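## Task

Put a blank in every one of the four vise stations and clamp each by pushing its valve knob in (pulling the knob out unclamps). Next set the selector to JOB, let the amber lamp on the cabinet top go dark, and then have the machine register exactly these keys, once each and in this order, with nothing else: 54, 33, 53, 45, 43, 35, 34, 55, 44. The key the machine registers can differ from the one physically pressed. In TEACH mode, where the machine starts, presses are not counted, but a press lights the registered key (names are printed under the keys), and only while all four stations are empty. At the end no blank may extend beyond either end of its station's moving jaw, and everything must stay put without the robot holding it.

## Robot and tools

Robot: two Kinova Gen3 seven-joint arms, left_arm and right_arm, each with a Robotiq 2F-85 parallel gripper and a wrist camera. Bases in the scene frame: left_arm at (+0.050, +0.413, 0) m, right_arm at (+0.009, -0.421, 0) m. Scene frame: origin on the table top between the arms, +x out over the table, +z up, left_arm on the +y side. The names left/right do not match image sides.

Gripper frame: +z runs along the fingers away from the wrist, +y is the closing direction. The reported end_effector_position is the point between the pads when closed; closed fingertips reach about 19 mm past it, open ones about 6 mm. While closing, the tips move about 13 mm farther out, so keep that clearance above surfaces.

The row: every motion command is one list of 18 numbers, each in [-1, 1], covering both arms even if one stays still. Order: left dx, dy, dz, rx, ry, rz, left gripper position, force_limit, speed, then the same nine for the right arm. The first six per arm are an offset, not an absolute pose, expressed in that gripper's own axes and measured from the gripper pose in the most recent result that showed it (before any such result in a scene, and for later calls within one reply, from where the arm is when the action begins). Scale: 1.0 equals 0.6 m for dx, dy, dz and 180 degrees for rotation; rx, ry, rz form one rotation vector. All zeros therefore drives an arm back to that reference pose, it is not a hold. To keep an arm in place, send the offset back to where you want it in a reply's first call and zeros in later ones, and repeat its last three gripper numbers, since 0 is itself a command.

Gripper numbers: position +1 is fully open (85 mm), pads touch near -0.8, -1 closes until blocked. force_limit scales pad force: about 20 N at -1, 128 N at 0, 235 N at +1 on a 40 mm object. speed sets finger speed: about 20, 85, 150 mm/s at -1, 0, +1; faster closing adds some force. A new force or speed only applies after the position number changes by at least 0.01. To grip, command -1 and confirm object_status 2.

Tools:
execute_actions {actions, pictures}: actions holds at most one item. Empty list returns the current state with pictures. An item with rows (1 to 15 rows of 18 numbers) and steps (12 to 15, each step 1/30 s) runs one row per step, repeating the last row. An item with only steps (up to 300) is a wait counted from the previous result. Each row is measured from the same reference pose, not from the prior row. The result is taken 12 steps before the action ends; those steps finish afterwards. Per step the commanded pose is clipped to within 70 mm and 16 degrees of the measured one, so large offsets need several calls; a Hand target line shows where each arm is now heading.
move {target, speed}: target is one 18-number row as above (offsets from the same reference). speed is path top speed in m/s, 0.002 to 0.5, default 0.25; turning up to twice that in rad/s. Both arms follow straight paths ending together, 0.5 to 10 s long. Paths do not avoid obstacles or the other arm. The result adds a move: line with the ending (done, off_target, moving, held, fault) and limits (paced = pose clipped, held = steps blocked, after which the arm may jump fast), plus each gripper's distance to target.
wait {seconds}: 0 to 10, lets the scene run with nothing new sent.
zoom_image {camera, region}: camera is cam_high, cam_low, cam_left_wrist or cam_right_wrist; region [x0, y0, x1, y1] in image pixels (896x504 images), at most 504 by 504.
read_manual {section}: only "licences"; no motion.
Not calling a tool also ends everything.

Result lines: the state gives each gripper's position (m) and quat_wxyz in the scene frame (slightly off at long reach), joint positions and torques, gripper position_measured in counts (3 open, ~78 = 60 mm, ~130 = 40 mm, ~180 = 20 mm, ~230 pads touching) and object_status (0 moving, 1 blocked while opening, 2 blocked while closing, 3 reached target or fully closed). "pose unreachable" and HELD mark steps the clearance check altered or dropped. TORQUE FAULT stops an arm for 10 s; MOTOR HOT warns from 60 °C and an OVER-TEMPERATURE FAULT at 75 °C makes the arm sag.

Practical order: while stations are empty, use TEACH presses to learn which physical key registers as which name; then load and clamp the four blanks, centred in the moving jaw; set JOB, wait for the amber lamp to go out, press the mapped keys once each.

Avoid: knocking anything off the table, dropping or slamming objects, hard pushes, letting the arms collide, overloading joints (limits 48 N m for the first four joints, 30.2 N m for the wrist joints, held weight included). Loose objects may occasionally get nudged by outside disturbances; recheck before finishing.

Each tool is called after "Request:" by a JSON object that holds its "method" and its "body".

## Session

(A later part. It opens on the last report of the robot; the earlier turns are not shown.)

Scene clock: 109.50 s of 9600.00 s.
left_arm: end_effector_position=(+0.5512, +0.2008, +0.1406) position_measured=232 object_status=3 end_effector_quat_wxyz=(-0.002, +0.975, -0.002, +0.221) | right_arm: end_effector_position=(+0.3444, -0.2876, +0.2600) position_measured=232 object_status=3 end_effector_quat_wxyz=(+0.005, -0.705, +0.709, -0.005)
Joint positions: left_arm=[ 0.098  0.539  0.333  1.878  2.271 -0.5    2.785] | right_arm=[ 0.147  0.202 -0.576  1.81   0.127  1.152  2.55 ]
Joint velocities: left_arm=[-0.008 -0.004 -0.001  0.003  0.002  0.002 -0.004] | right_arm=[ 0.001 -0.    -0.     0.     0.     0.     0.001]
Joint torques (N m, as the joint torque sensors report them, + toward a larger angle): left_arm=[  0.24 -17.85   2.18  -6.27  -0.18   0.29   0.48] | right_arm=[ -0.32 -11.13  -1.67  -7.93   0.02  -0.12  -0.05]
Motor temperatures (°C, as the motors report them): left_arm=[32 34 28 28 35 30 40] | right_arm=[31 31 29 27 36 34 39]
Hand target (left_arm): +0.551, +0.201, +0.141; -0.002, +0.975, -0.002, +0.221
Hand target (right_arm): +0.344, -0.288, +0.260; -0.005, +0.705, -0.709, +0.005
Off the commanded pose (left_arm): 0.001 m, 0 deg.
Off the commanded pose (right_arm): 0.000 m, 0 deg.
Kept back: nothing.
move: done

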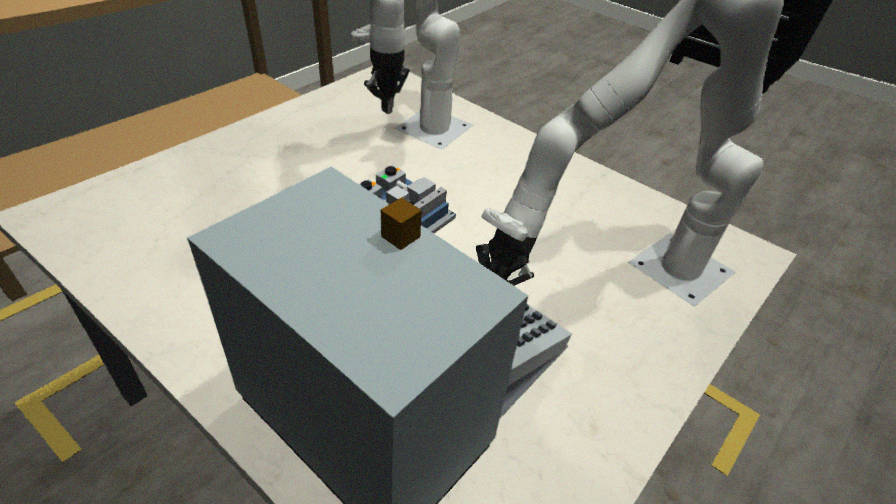

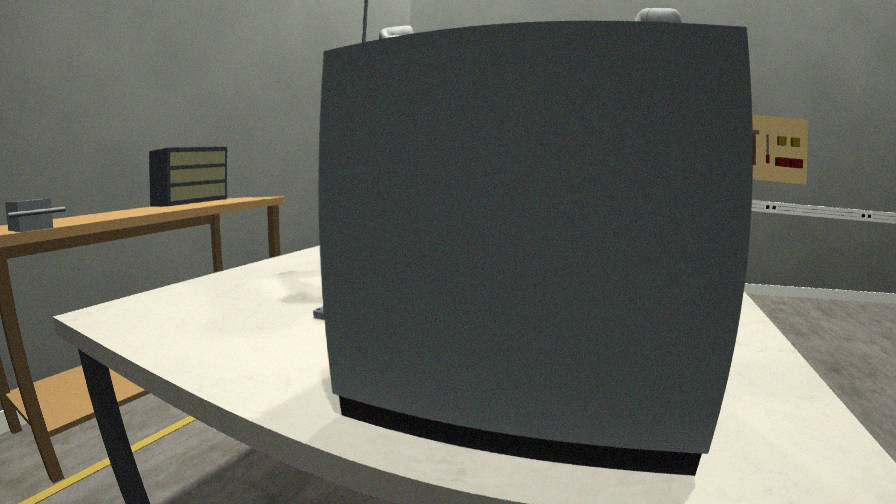

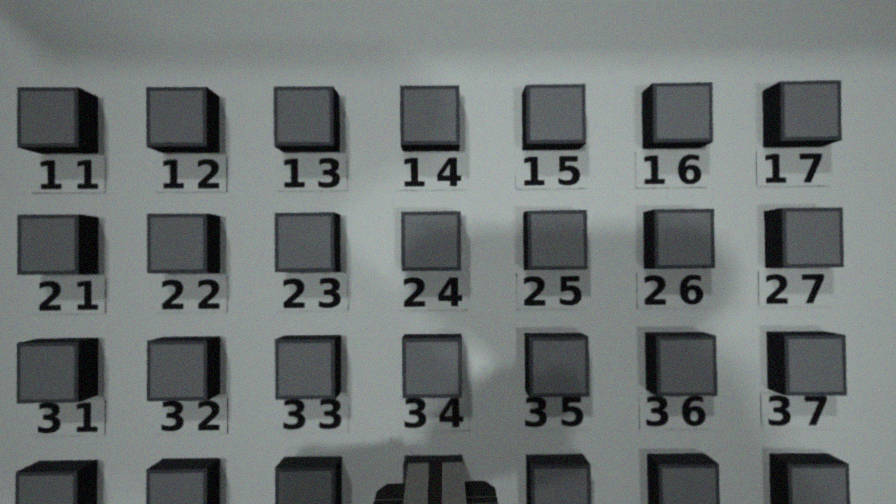

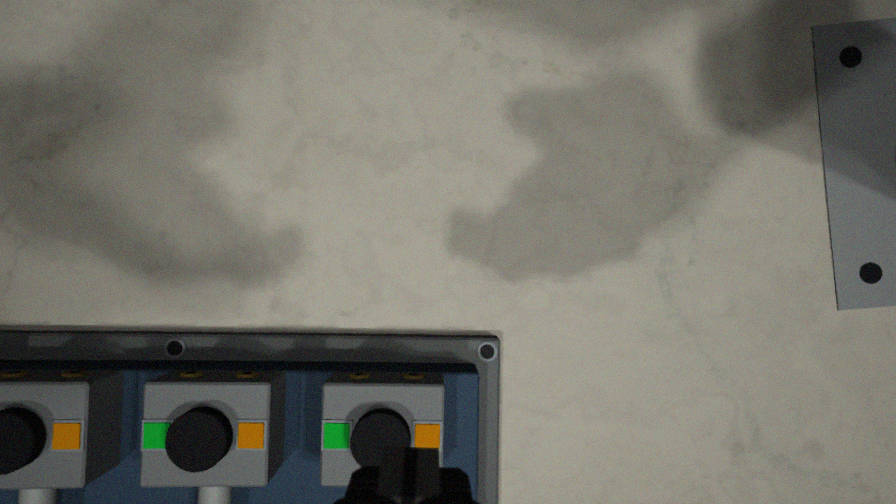

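Press 44 (s=.1055 → dz .0315), go to 36.

Request:
{"method": "move", "body": {"target": [0.001,-0.002,0.0315,0,0,0,-1,0,-0.5,0,0,0,0,0,0,-1,0,1], "speed": 0.03}}

Request:
{"method": "move", "body": {"target": [0,0,-0.026,0,0,0,-1,0,-0.5,0,0,0,0,0,0,-1,0,1], "speed": 0.08}}

Request:
{"method": "move", "body": {"target": [0.056,0.114,0,0,0,0,-1,0,-0.5,0,0,0,0,0,0,-1,0,1], "speed": 0.15}}

Scene clock: 110.80 s of 9600.00 s.
left_arm: end_effector_position=(+0.5586, +0.2017, +0.1263) position_measured=232 object_status=3 end_effector_quat_wxyz=(-0.002, +0.975, -0.002, +0.222) | right_arm: end_effector_position=(+0.3444, -0.2876, +0.2600) position_measured=232 object_status=3 end_effector_quat_wxyz=(+0.005, -0.705, +0.709, -0.005)
Joint positions: left_arm=[ 0.113  0.572  0.302  1.873  2.236 -0.468  2.813] | right_arm=[ 0.147  0.202 -0.576  1.81   0.127  1.152  2.55 ]
Joint velocities: left_arm=[ 0.007 -0.001 -0.005  0.003 -0.007  0.003  0.006] | right_arm=[ 0.001  0.     0.    -0.    -0.    -0.    -0.   ]
Joint torques (N m, as the joint torque sensors report them, + toward a larger angle): left_arm=[ -0.99 -13.59   0.4   -7.77  -0.68   1.65  -0.17] | right_arm=[ -0.19 -11.27  -1.57  -8.04   0.11  -0.21  -0.08]
Motor temperatures (°C, as the motors report them): left_arm=[32 34 28 28 35 30 40] | right_arm=[31 31 29 27 36 34 39]
Hand target (left_arm): +0.560, +0.202, +0.124; -0.002, +0.975, -0.002, +0.221
Hand target (right_arm): +0.344, -0.288, +0.260; -0.005, +0.705, -0.709, +0.005
Off the commanded pose (left_arm): 0.003 m, 0 deg.
Off the commanded pose (right_arm): 0.000 m, 0 deg.
Kept back: nothing.
move: done

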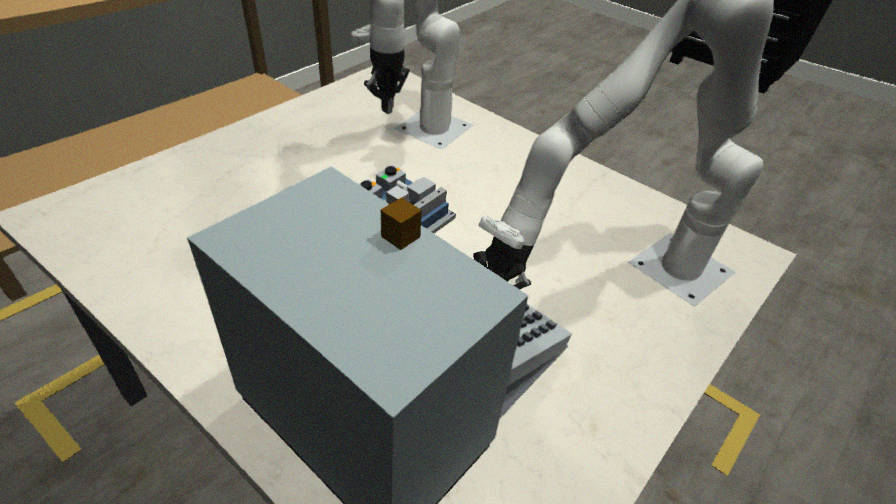

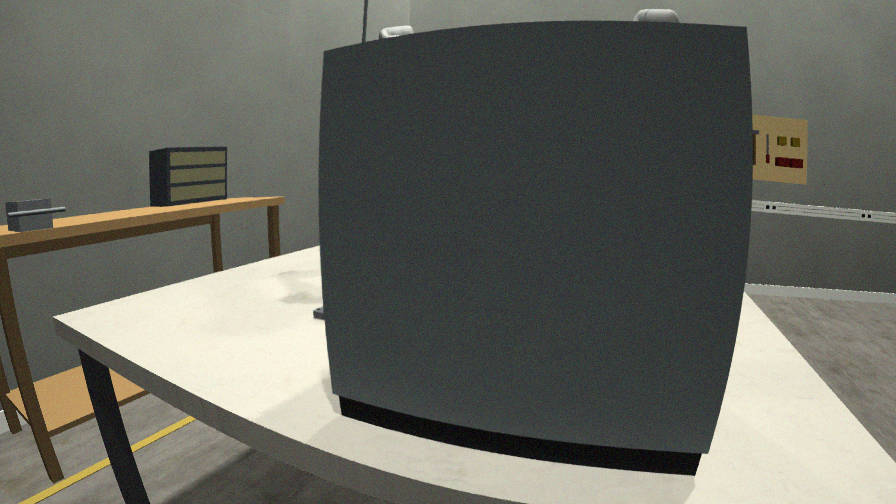

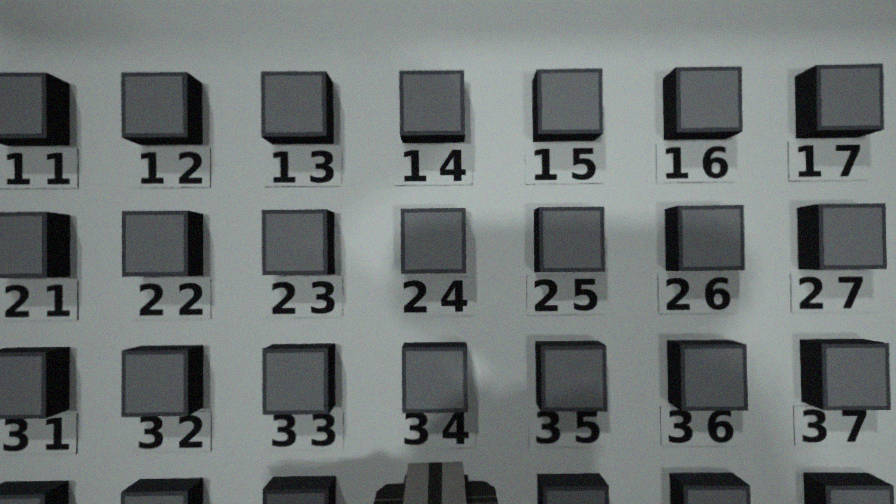

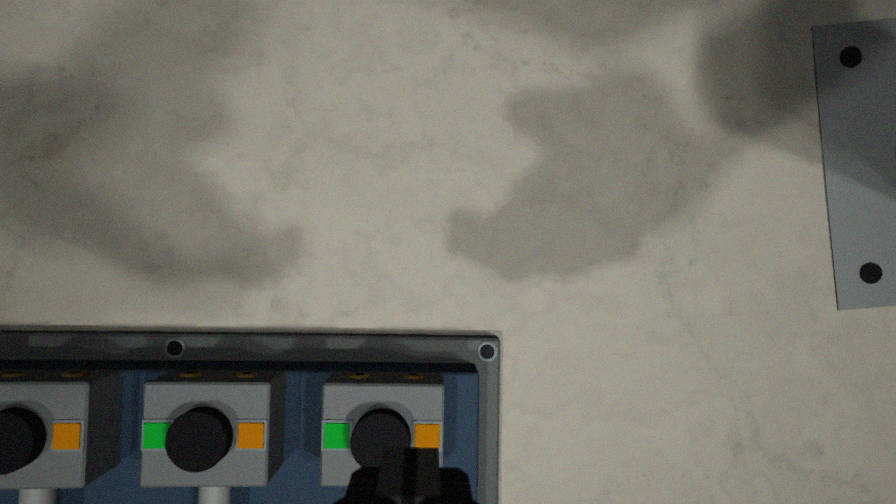

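Scene clock: 111.53 s of 9600.00 s.
left_arm: end_effector_position=(+0.5518, +0.2015, +0.1401) position_measured=232 object_status=3 end_effector_quat_wxyz=(-0.002, +0.975, -0.002, +0.222) | right_arm: end_effector_position=(+0.3444, -0.2876, +0.2600) position_measured=232 object_status=3 end_effector_quat_wxyz=(+0.005, -0.705, +0.709, -0.005)
Joint positions: left_arm=[ 0.099  0.539  0.33   1.879  2.267 -0.496  2.786] | right_arm=[ 0.147  0.202 -0.576  1.81   0.127  1.152  2.55 ]
Joint velocities: left_arm=[-0.005 -0.005  0.003  0.     0.005 -0.005 -0.004] | right_arm=[ 0.    -0.     0.     0.001  0.    -0.001  0.001]
Joint torques (N m, as the joint torque sensors report them, + toward a larger angle): left_arm=[ -0.03 -17.88   2.31  -5.98  -0.22   0.45  -0.38] | right_arm=[ -0.22 -11.24  -1.64  -8.05   0.    -0.16   0.08]
Motor temperatures (°C, as the motors report them): left_arm=[32 34 28 28 35 30 40] | right_arm=[31 31 29 27 36 34 39]
Hand target (left_arm): +0.552, +0.202, +0.140; -0.002, +0.975, -0.002, +0.222
Hand target (right_arm): +0.344, -0.288, +0.260; -0.005, +0.705, -0.709, +0.005
Off the commanded pose (left_arm): 0.000 m, 0 deg.
Off the commanded pose (right_arm): 0.000 m, 0 deg.
Kept back: nothing.
move: done

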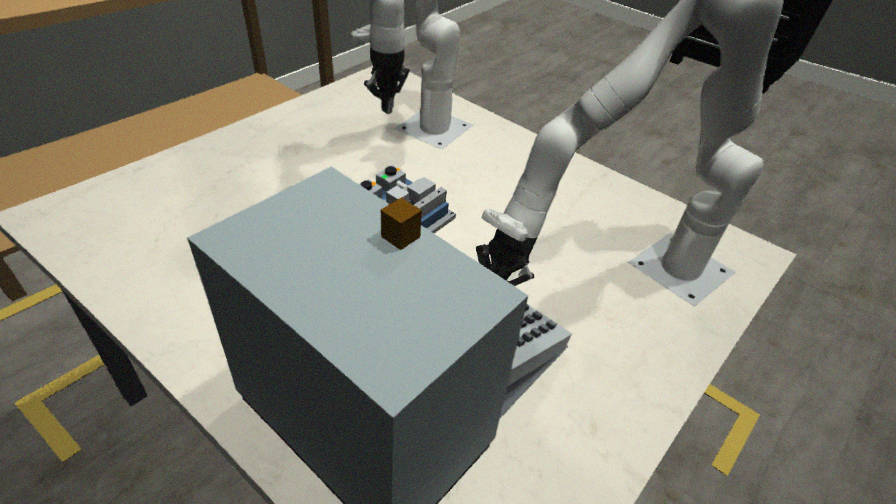

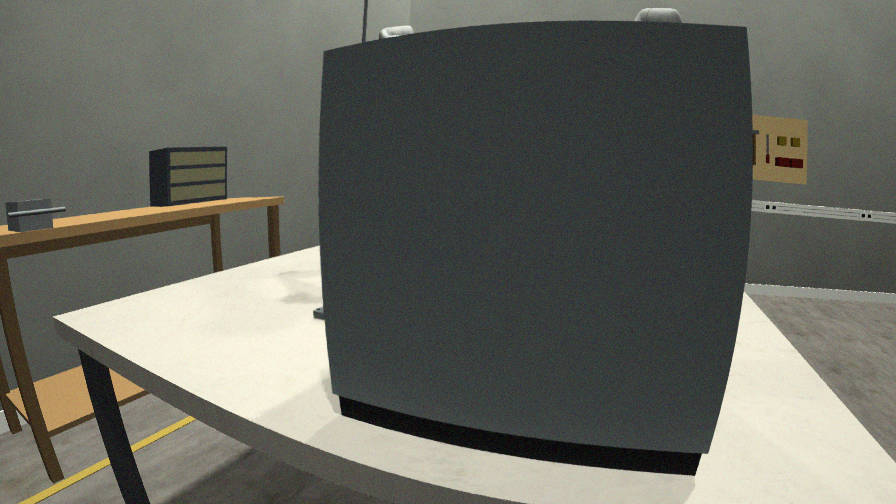

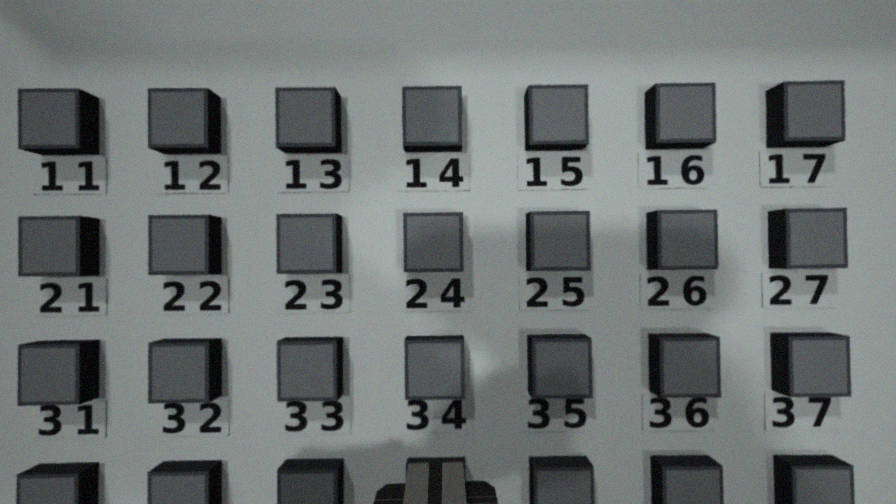

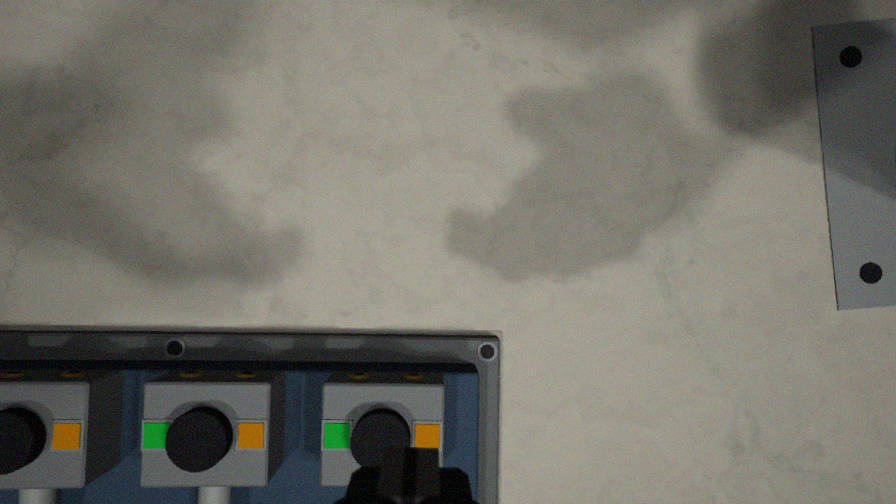

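Scene clock: 112.53 s of 9600.00 s.
left_arm: end_effector_position=(+0.5824, +0.1333, +0.1546) position_measured=232 object_status=3 end_effector_quat_wxyz=(-0.002, +0.975, -0.002, +0.222) | right_arm: end_effector_position=(+0.3444, -0.2876, +0.2600) position_measured=232 object_status=3 end_effector_quat_wxyz=(+0.005, -0.705, +0.709, -0.005)
Joint positions: left_arm=[ 0.185  0.635  0.382  1.646  2.325 -0.67   2.759] | right_arm=[ 0.147  0.202 -0.576  1.81   0.127  1.152  2.55 ]
Joint velocities: left_arm=[ 0.003  0.007  0.001 -0.006  0.002 -0.005 -0.002] | right_arm=[ 0.001  0.    -0.     0.    -0.001 -0.     0.   ]
Joint torques (N m, as the joint torque sensors report them, + toward a larger angle): left_arm=[  0.23 -19.87   2.8   -6.3    0.06   0.19   0.42] | right_arm=[ -0.21 -11.2   -1.66  -7.94  -0.05  -0.17   0.15]
Motor temperatures (°C, as the motors report them): left_arm=[32 34 28 28 35 30 40] | right_arm=[31 31 29 27 36 34 39]
Hand target (left_arm): +0.582, +0.133, +0.154; -0.002, +0.975, -0.002, +0.222
Hand target (right_arm): +0.344, -0.288, +0.260; -0.005, +0.705, -0.709, +0.005
Off the commanded pose (left_arm): 0.001 m, 0 deg.
Off the commanded pose (right_arm): 0.000 m, 0 deg.
Kept back: nothing.
move: done

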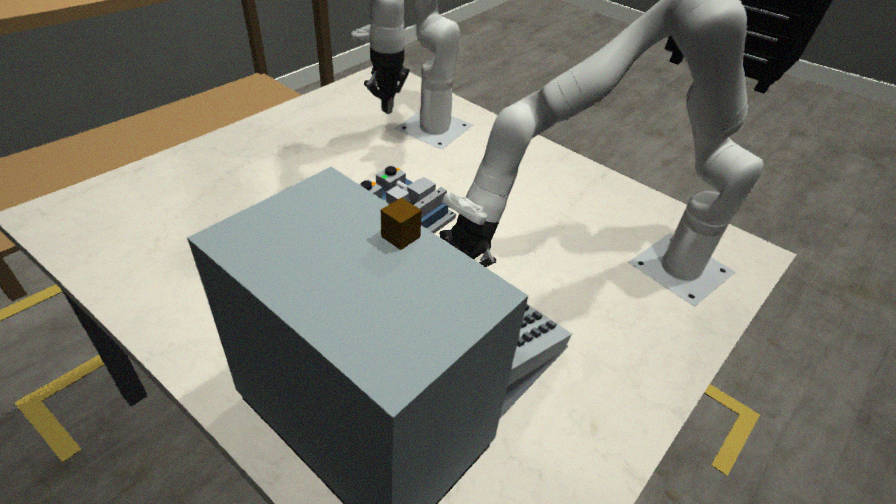

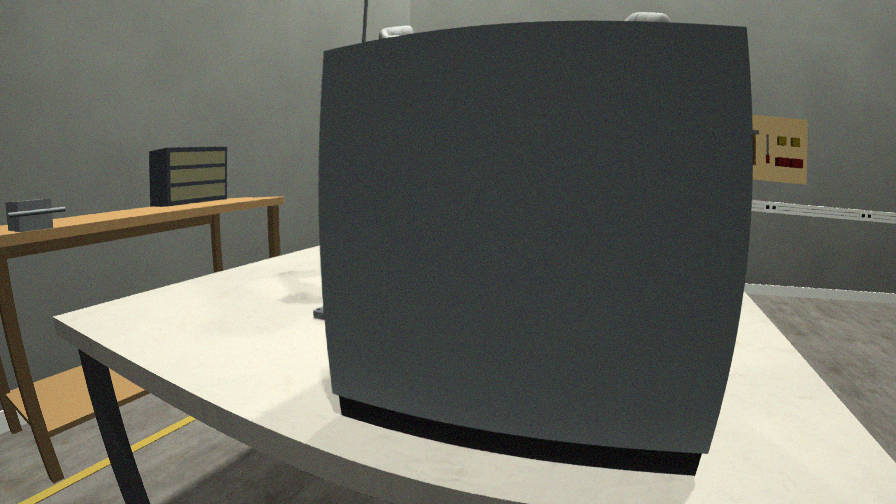

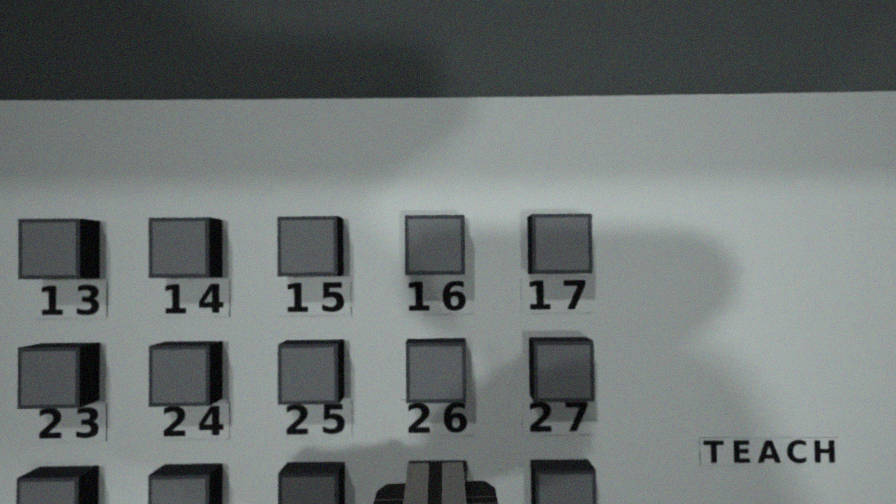

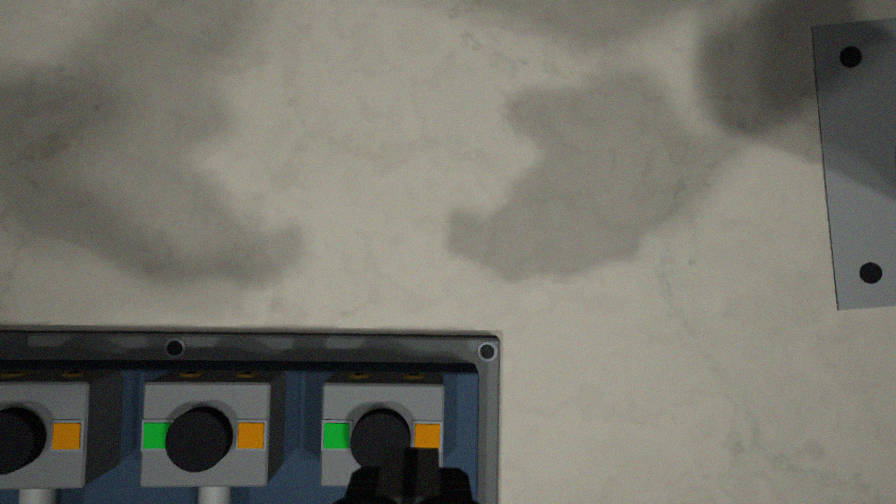

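Press 36, go to 35.

Request:
{"method": "move", "body": {"target": [0,0,0.03,0,0,0,-1,0,-0.5,0,0,0,0,0,0,-1,0,1], "speed": 0.03}}

Request:
{"method": "move", "body": {"target": [0,0,-0.026,0,0,0,-1,0,-0.5,0,0,0,0,0,0,-1,0,1], "speed": 0.08}}

Request:
{"method": "move", "body": {"target": [0.001,-0.058,0,0,0,0,-1,0,-0.5,0,0,0,0,0,0,-1,0,1], "speed": 0.15}}

Scene clock: 113.83 s of 9600.00 s.
left_arm: end_effector_position=(+0.5888, +0.1332, +0.1413) position_measured=232 object_status=3 end_effector_quat_wxyz=(-0.002, +0.975, -0.003, +0.223) | right_arm: end_effector_position=(+0.3444, -0.2876, +0.2600) position_measured=232 object_status=3 end_effector_quat_wxyz=(+0.005, -0.705, +0.709, -0.005)
Joint positions: left_arm=[ 0.193  0.663  0.364  1.641  2.303 -0.645  2.776] | right_arm=[ 0.147  0.202 -0.576  1.81   0.127  1.152  2.55 ]
Joint velocities: left_arm=[ 0.002 -0.    -0.002  0.002 -0.004  0.003  0.002] | right_arm=[ 0.    -0.    -0.001 -0.     0.001 -0.001 -0.   ]
Joint torques (N m, as the joint torque sensors report them, + toward a larger angle): left_arm=[ -1.04 -15.52   1.23  -7.84  -1.03   1.98   0.42] | right_arm=[ -0.18 -11.17  -1.61  -7.94   0.11  -0.16  -0.01]
Motor temperatures (°C, as the motors report them): left_arm=[32 34 28 28 35 30 40] | right_arm=[31 31 29 27 36 34 39]
Hand target (left_arm): +0.590, +0.133, +0.138; -0.002, +0.975, -0.002, +0.222
Hand target (right_arm): +0.344, -0.288, +0.260; -0.005, +0.705, -0.709, +0.005
Off the commanded pose (left_arm): 0.003 m, 0 deg.
Off the commanded pose (right_arm): 0.000 m, 0 deg.
Kept back: nothing.
move: done

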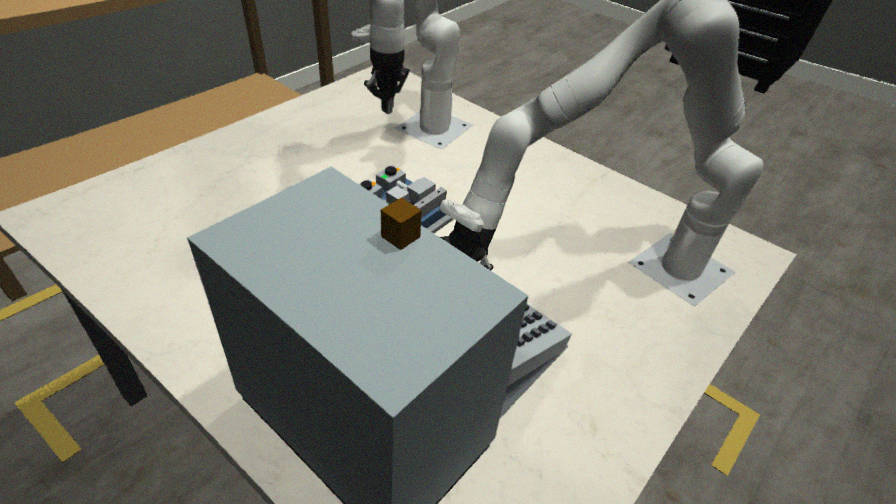

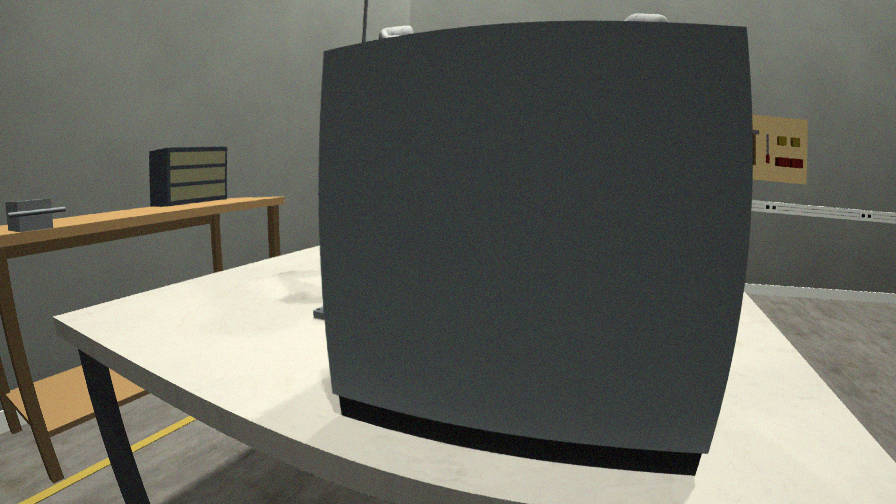

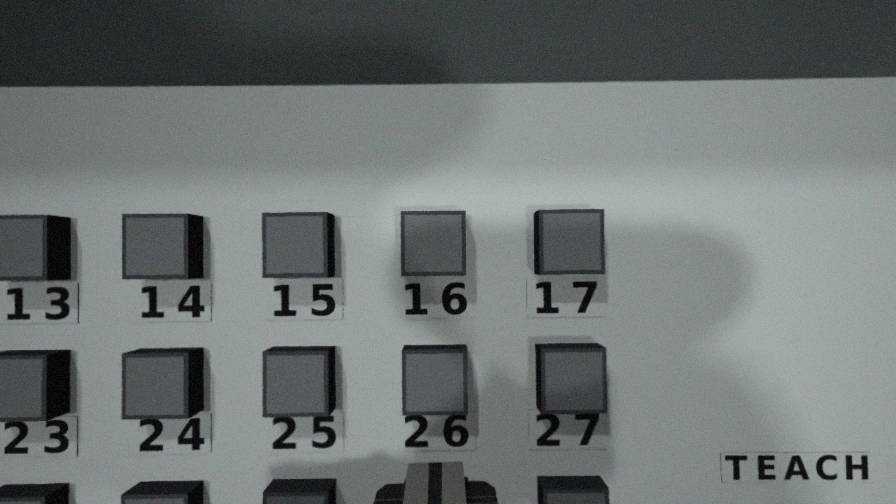

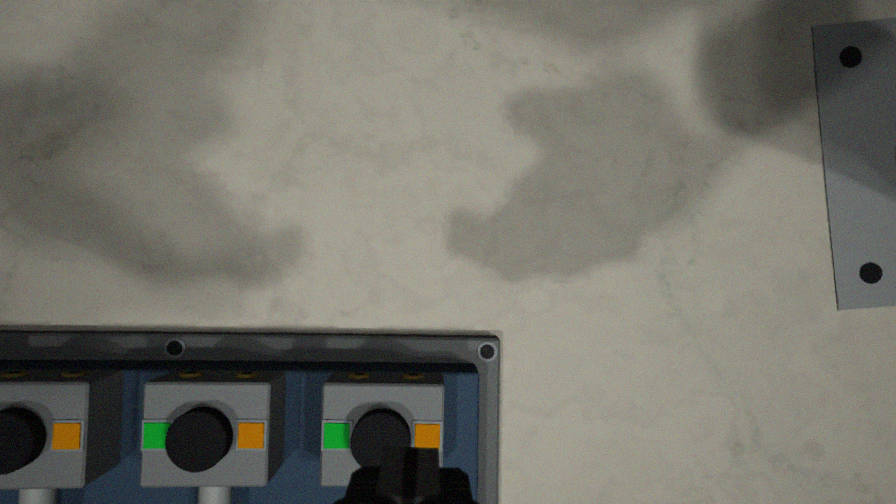

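Scene clock: 114.57 s of 9600.00 s.
left_arm: end_effector_position=(+0.5820, +0.1330, +0.1551) position_measured=232 object_status=3 end_effector_quat_wxyz=(-0.002, +0.975, -0.003, +0.223) | right_arm: end_effector_position=(+0.3444, -0.2876, +0.2600) position_measured=232 object_status=3 end_effector_quat_wxyz=(+0.005, -0.705, +0.709, -0.005)
Joint positions: left_arm=[ 0.187  0.634  0.381  1.647  2.323 -0.67   2.761] | right_arm=[ 0.147  0.202 -0.576  1.81   0.127  1.152  2.55 ]
Joint velocities: left_arm=[-0.    -0.005  0.001  0.001  0.003 -0.004 -0.003] | right_arm=[ 0.001 -0.     0.     0.    -0.    -0.    -0.   ]
Joint torques (N m, as the joint torque sensors report them, + toward a larger angle): left_arm=[  0.64 -18.9    2.91  -6.65  -0.17   0.68   0.1 ] | right_arm=[ -0.26 -11.36  -1.52  -8.09   0.12  -0.14  -0.07]
Motor temperatures (°C, as the motors report them): left_arm=[32 34 28 28 35 30 40] | right_arm=[31 31 29 27 36 34 39]
Hand target (left_arm): +0.582, +0.133, +0.155; -0.002, +0.975, -0.003, +0.223
Hand target (right_arm): +0.344, -0.288, +0.260; -0.005, +0.705, -0.709, +0.005
Off the commanded pose (left_arm): 0.000 m, 0 deg.
Off the commanded pose (right_arm): 0.000 m, 0 deg.
Kept back: nothing.
move: done

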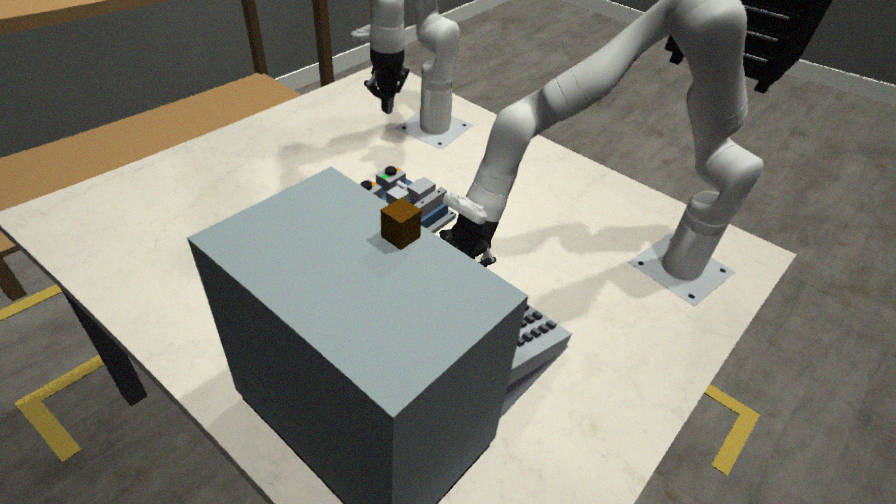

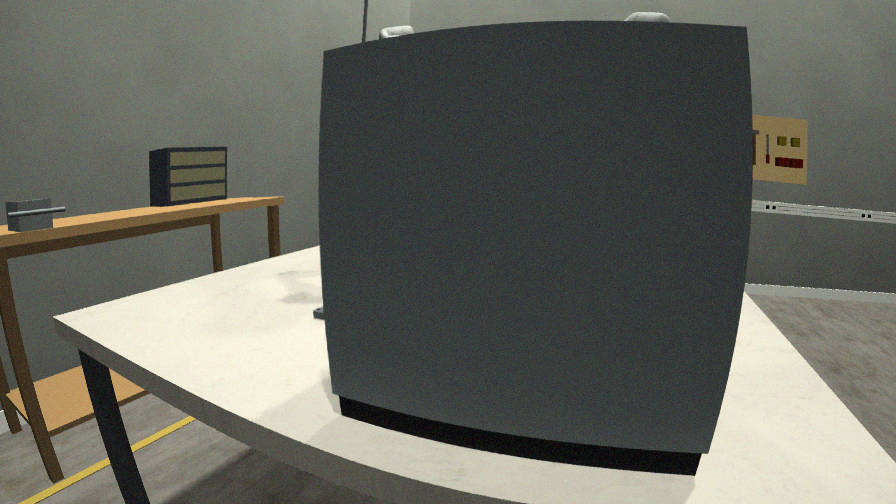

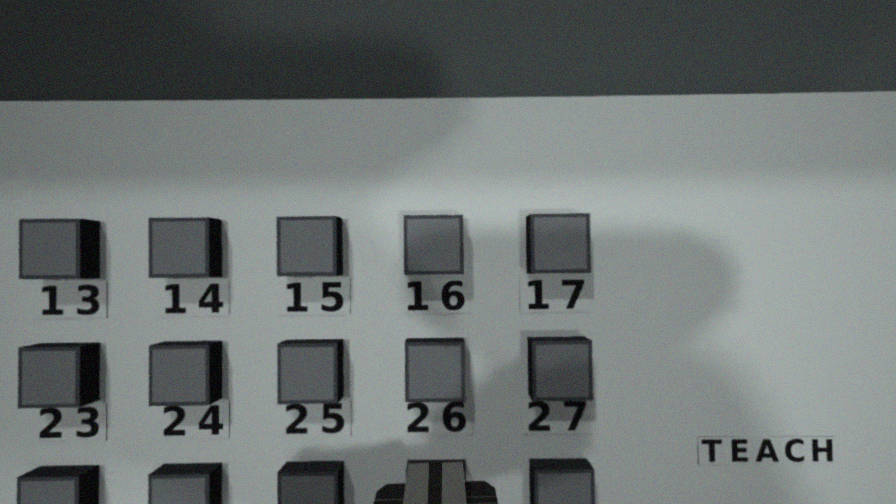

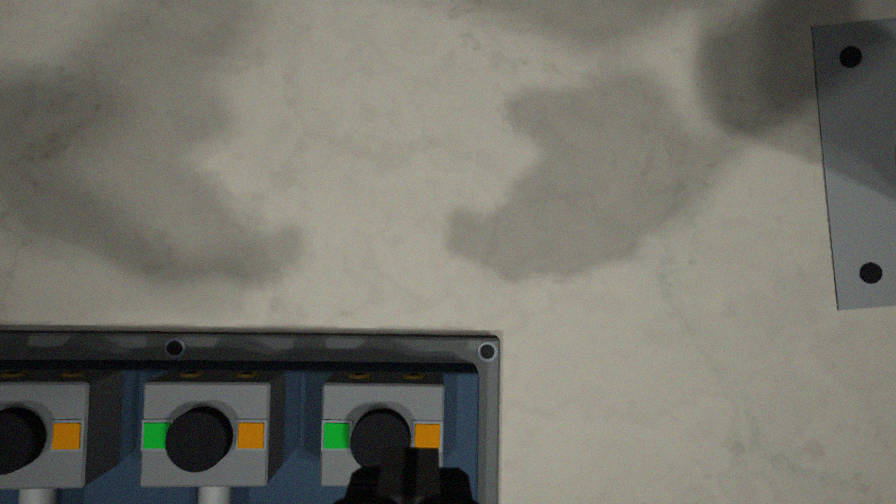

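Scene clock: 115.40 s of 9600.00 s.
left_arm: end_effector_position=(+0.5823, +0.1675, +0.1554) position_measured=232 object_status=3 end_effector_quat_wxyz=(-0.002, +0.975, -0.003, +0.223) | right_arm: end_effector_position=(+0.3444, -0.2876, +0.2600) position_measured=232 object_status=3 end_effector_quat_wxyz=(+0.005, -0.705, +0.709, -0.005)
Joint positions: left_arm=[ 0.116  0.598  0.382  1.714  2.323 -0.617  2.722] | right_arm=[ 0.147  0.202 -0.576  1.81   0.127  1.152  2.55 ]
Joint velocities: left_arm=[-0.003 -0.003 -0.     0.003  0.     0.003 -0.002] | right_arm=[-0.003 -0.     0.     0.     0.     0.001  0.001]
Joint torques (N m, as the joint torque sensors report them, + toward a larger angle): left_arm=[ -0.19 -19.49   2.39  -6.35  -0.02   0.04   0.24] | right_arm=[ -0.26 -11.17  -1.87  -7.89   0.06  -0.23   0.13]
Motor temperatures (°C, as the motors report them): left_arm=[32 34 28 28 35 30 40] | right_arm=[31 31 29 27 36 34 39]
Hand target (left_arm): +0.582, +0.168, +0.156; -0.002, +0.975, -0.003, +0.223
Hand target (right_arm): +0.344, -0.288, +0.260; -0.005, +0.705, -0.709, +0.005
Off the commanded pose (left_arm): 0.000 m, 0 deg.
Off the commanded pose (right_arm): 0.000 m, 0 deg.
Kept back: nothing.
move: done

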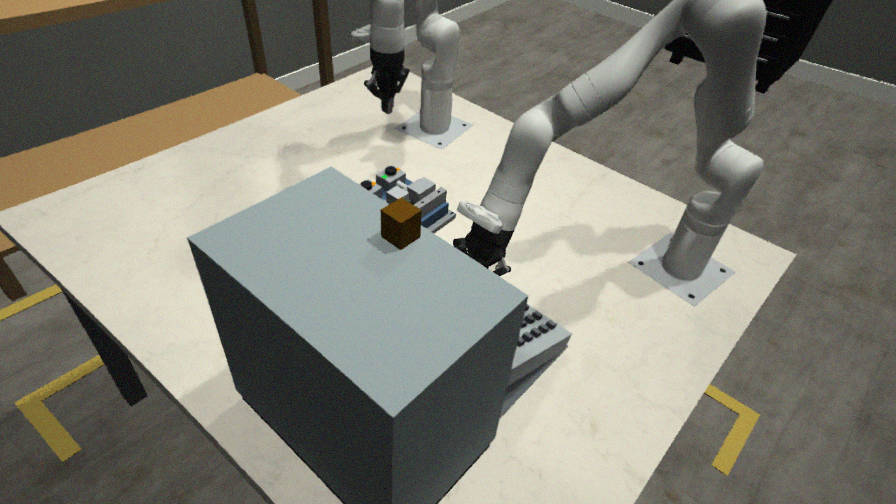

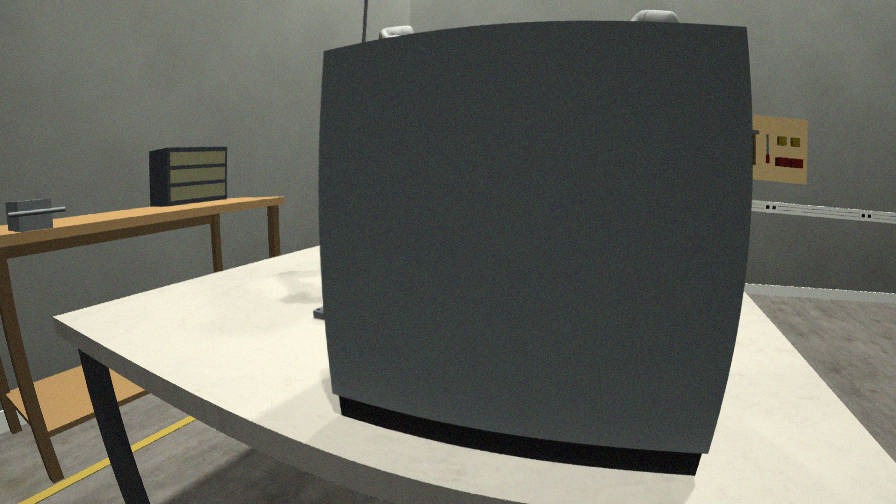

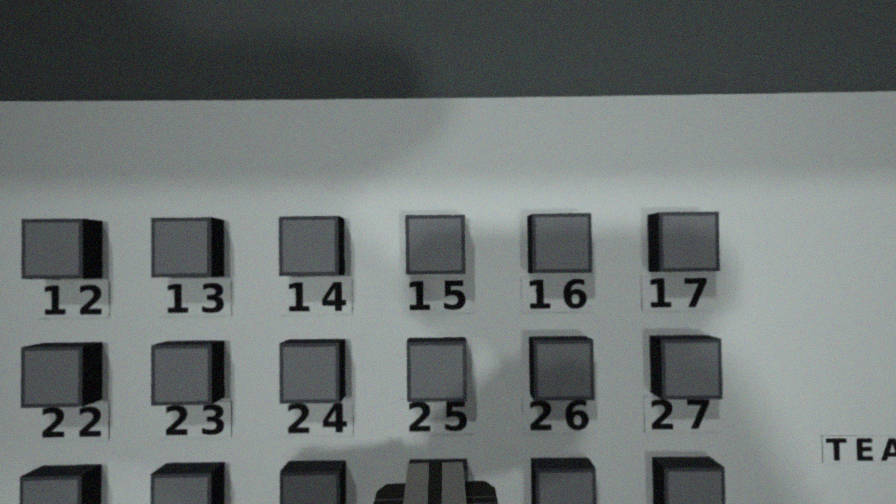

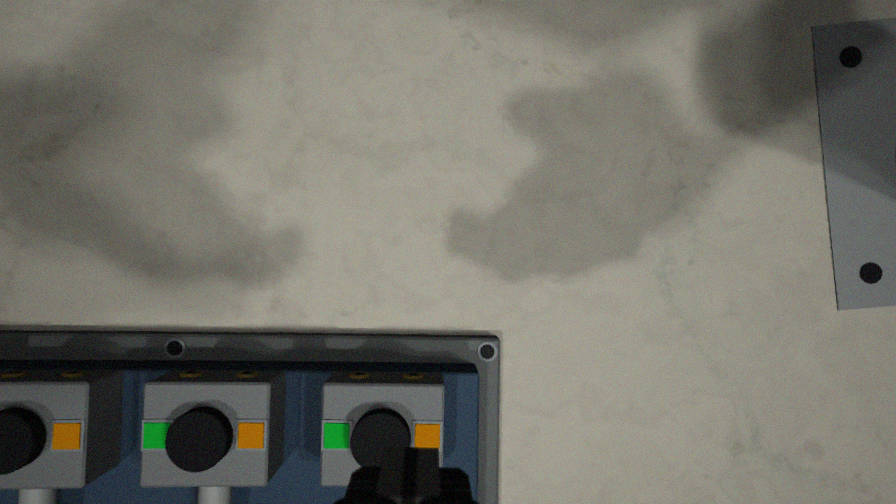

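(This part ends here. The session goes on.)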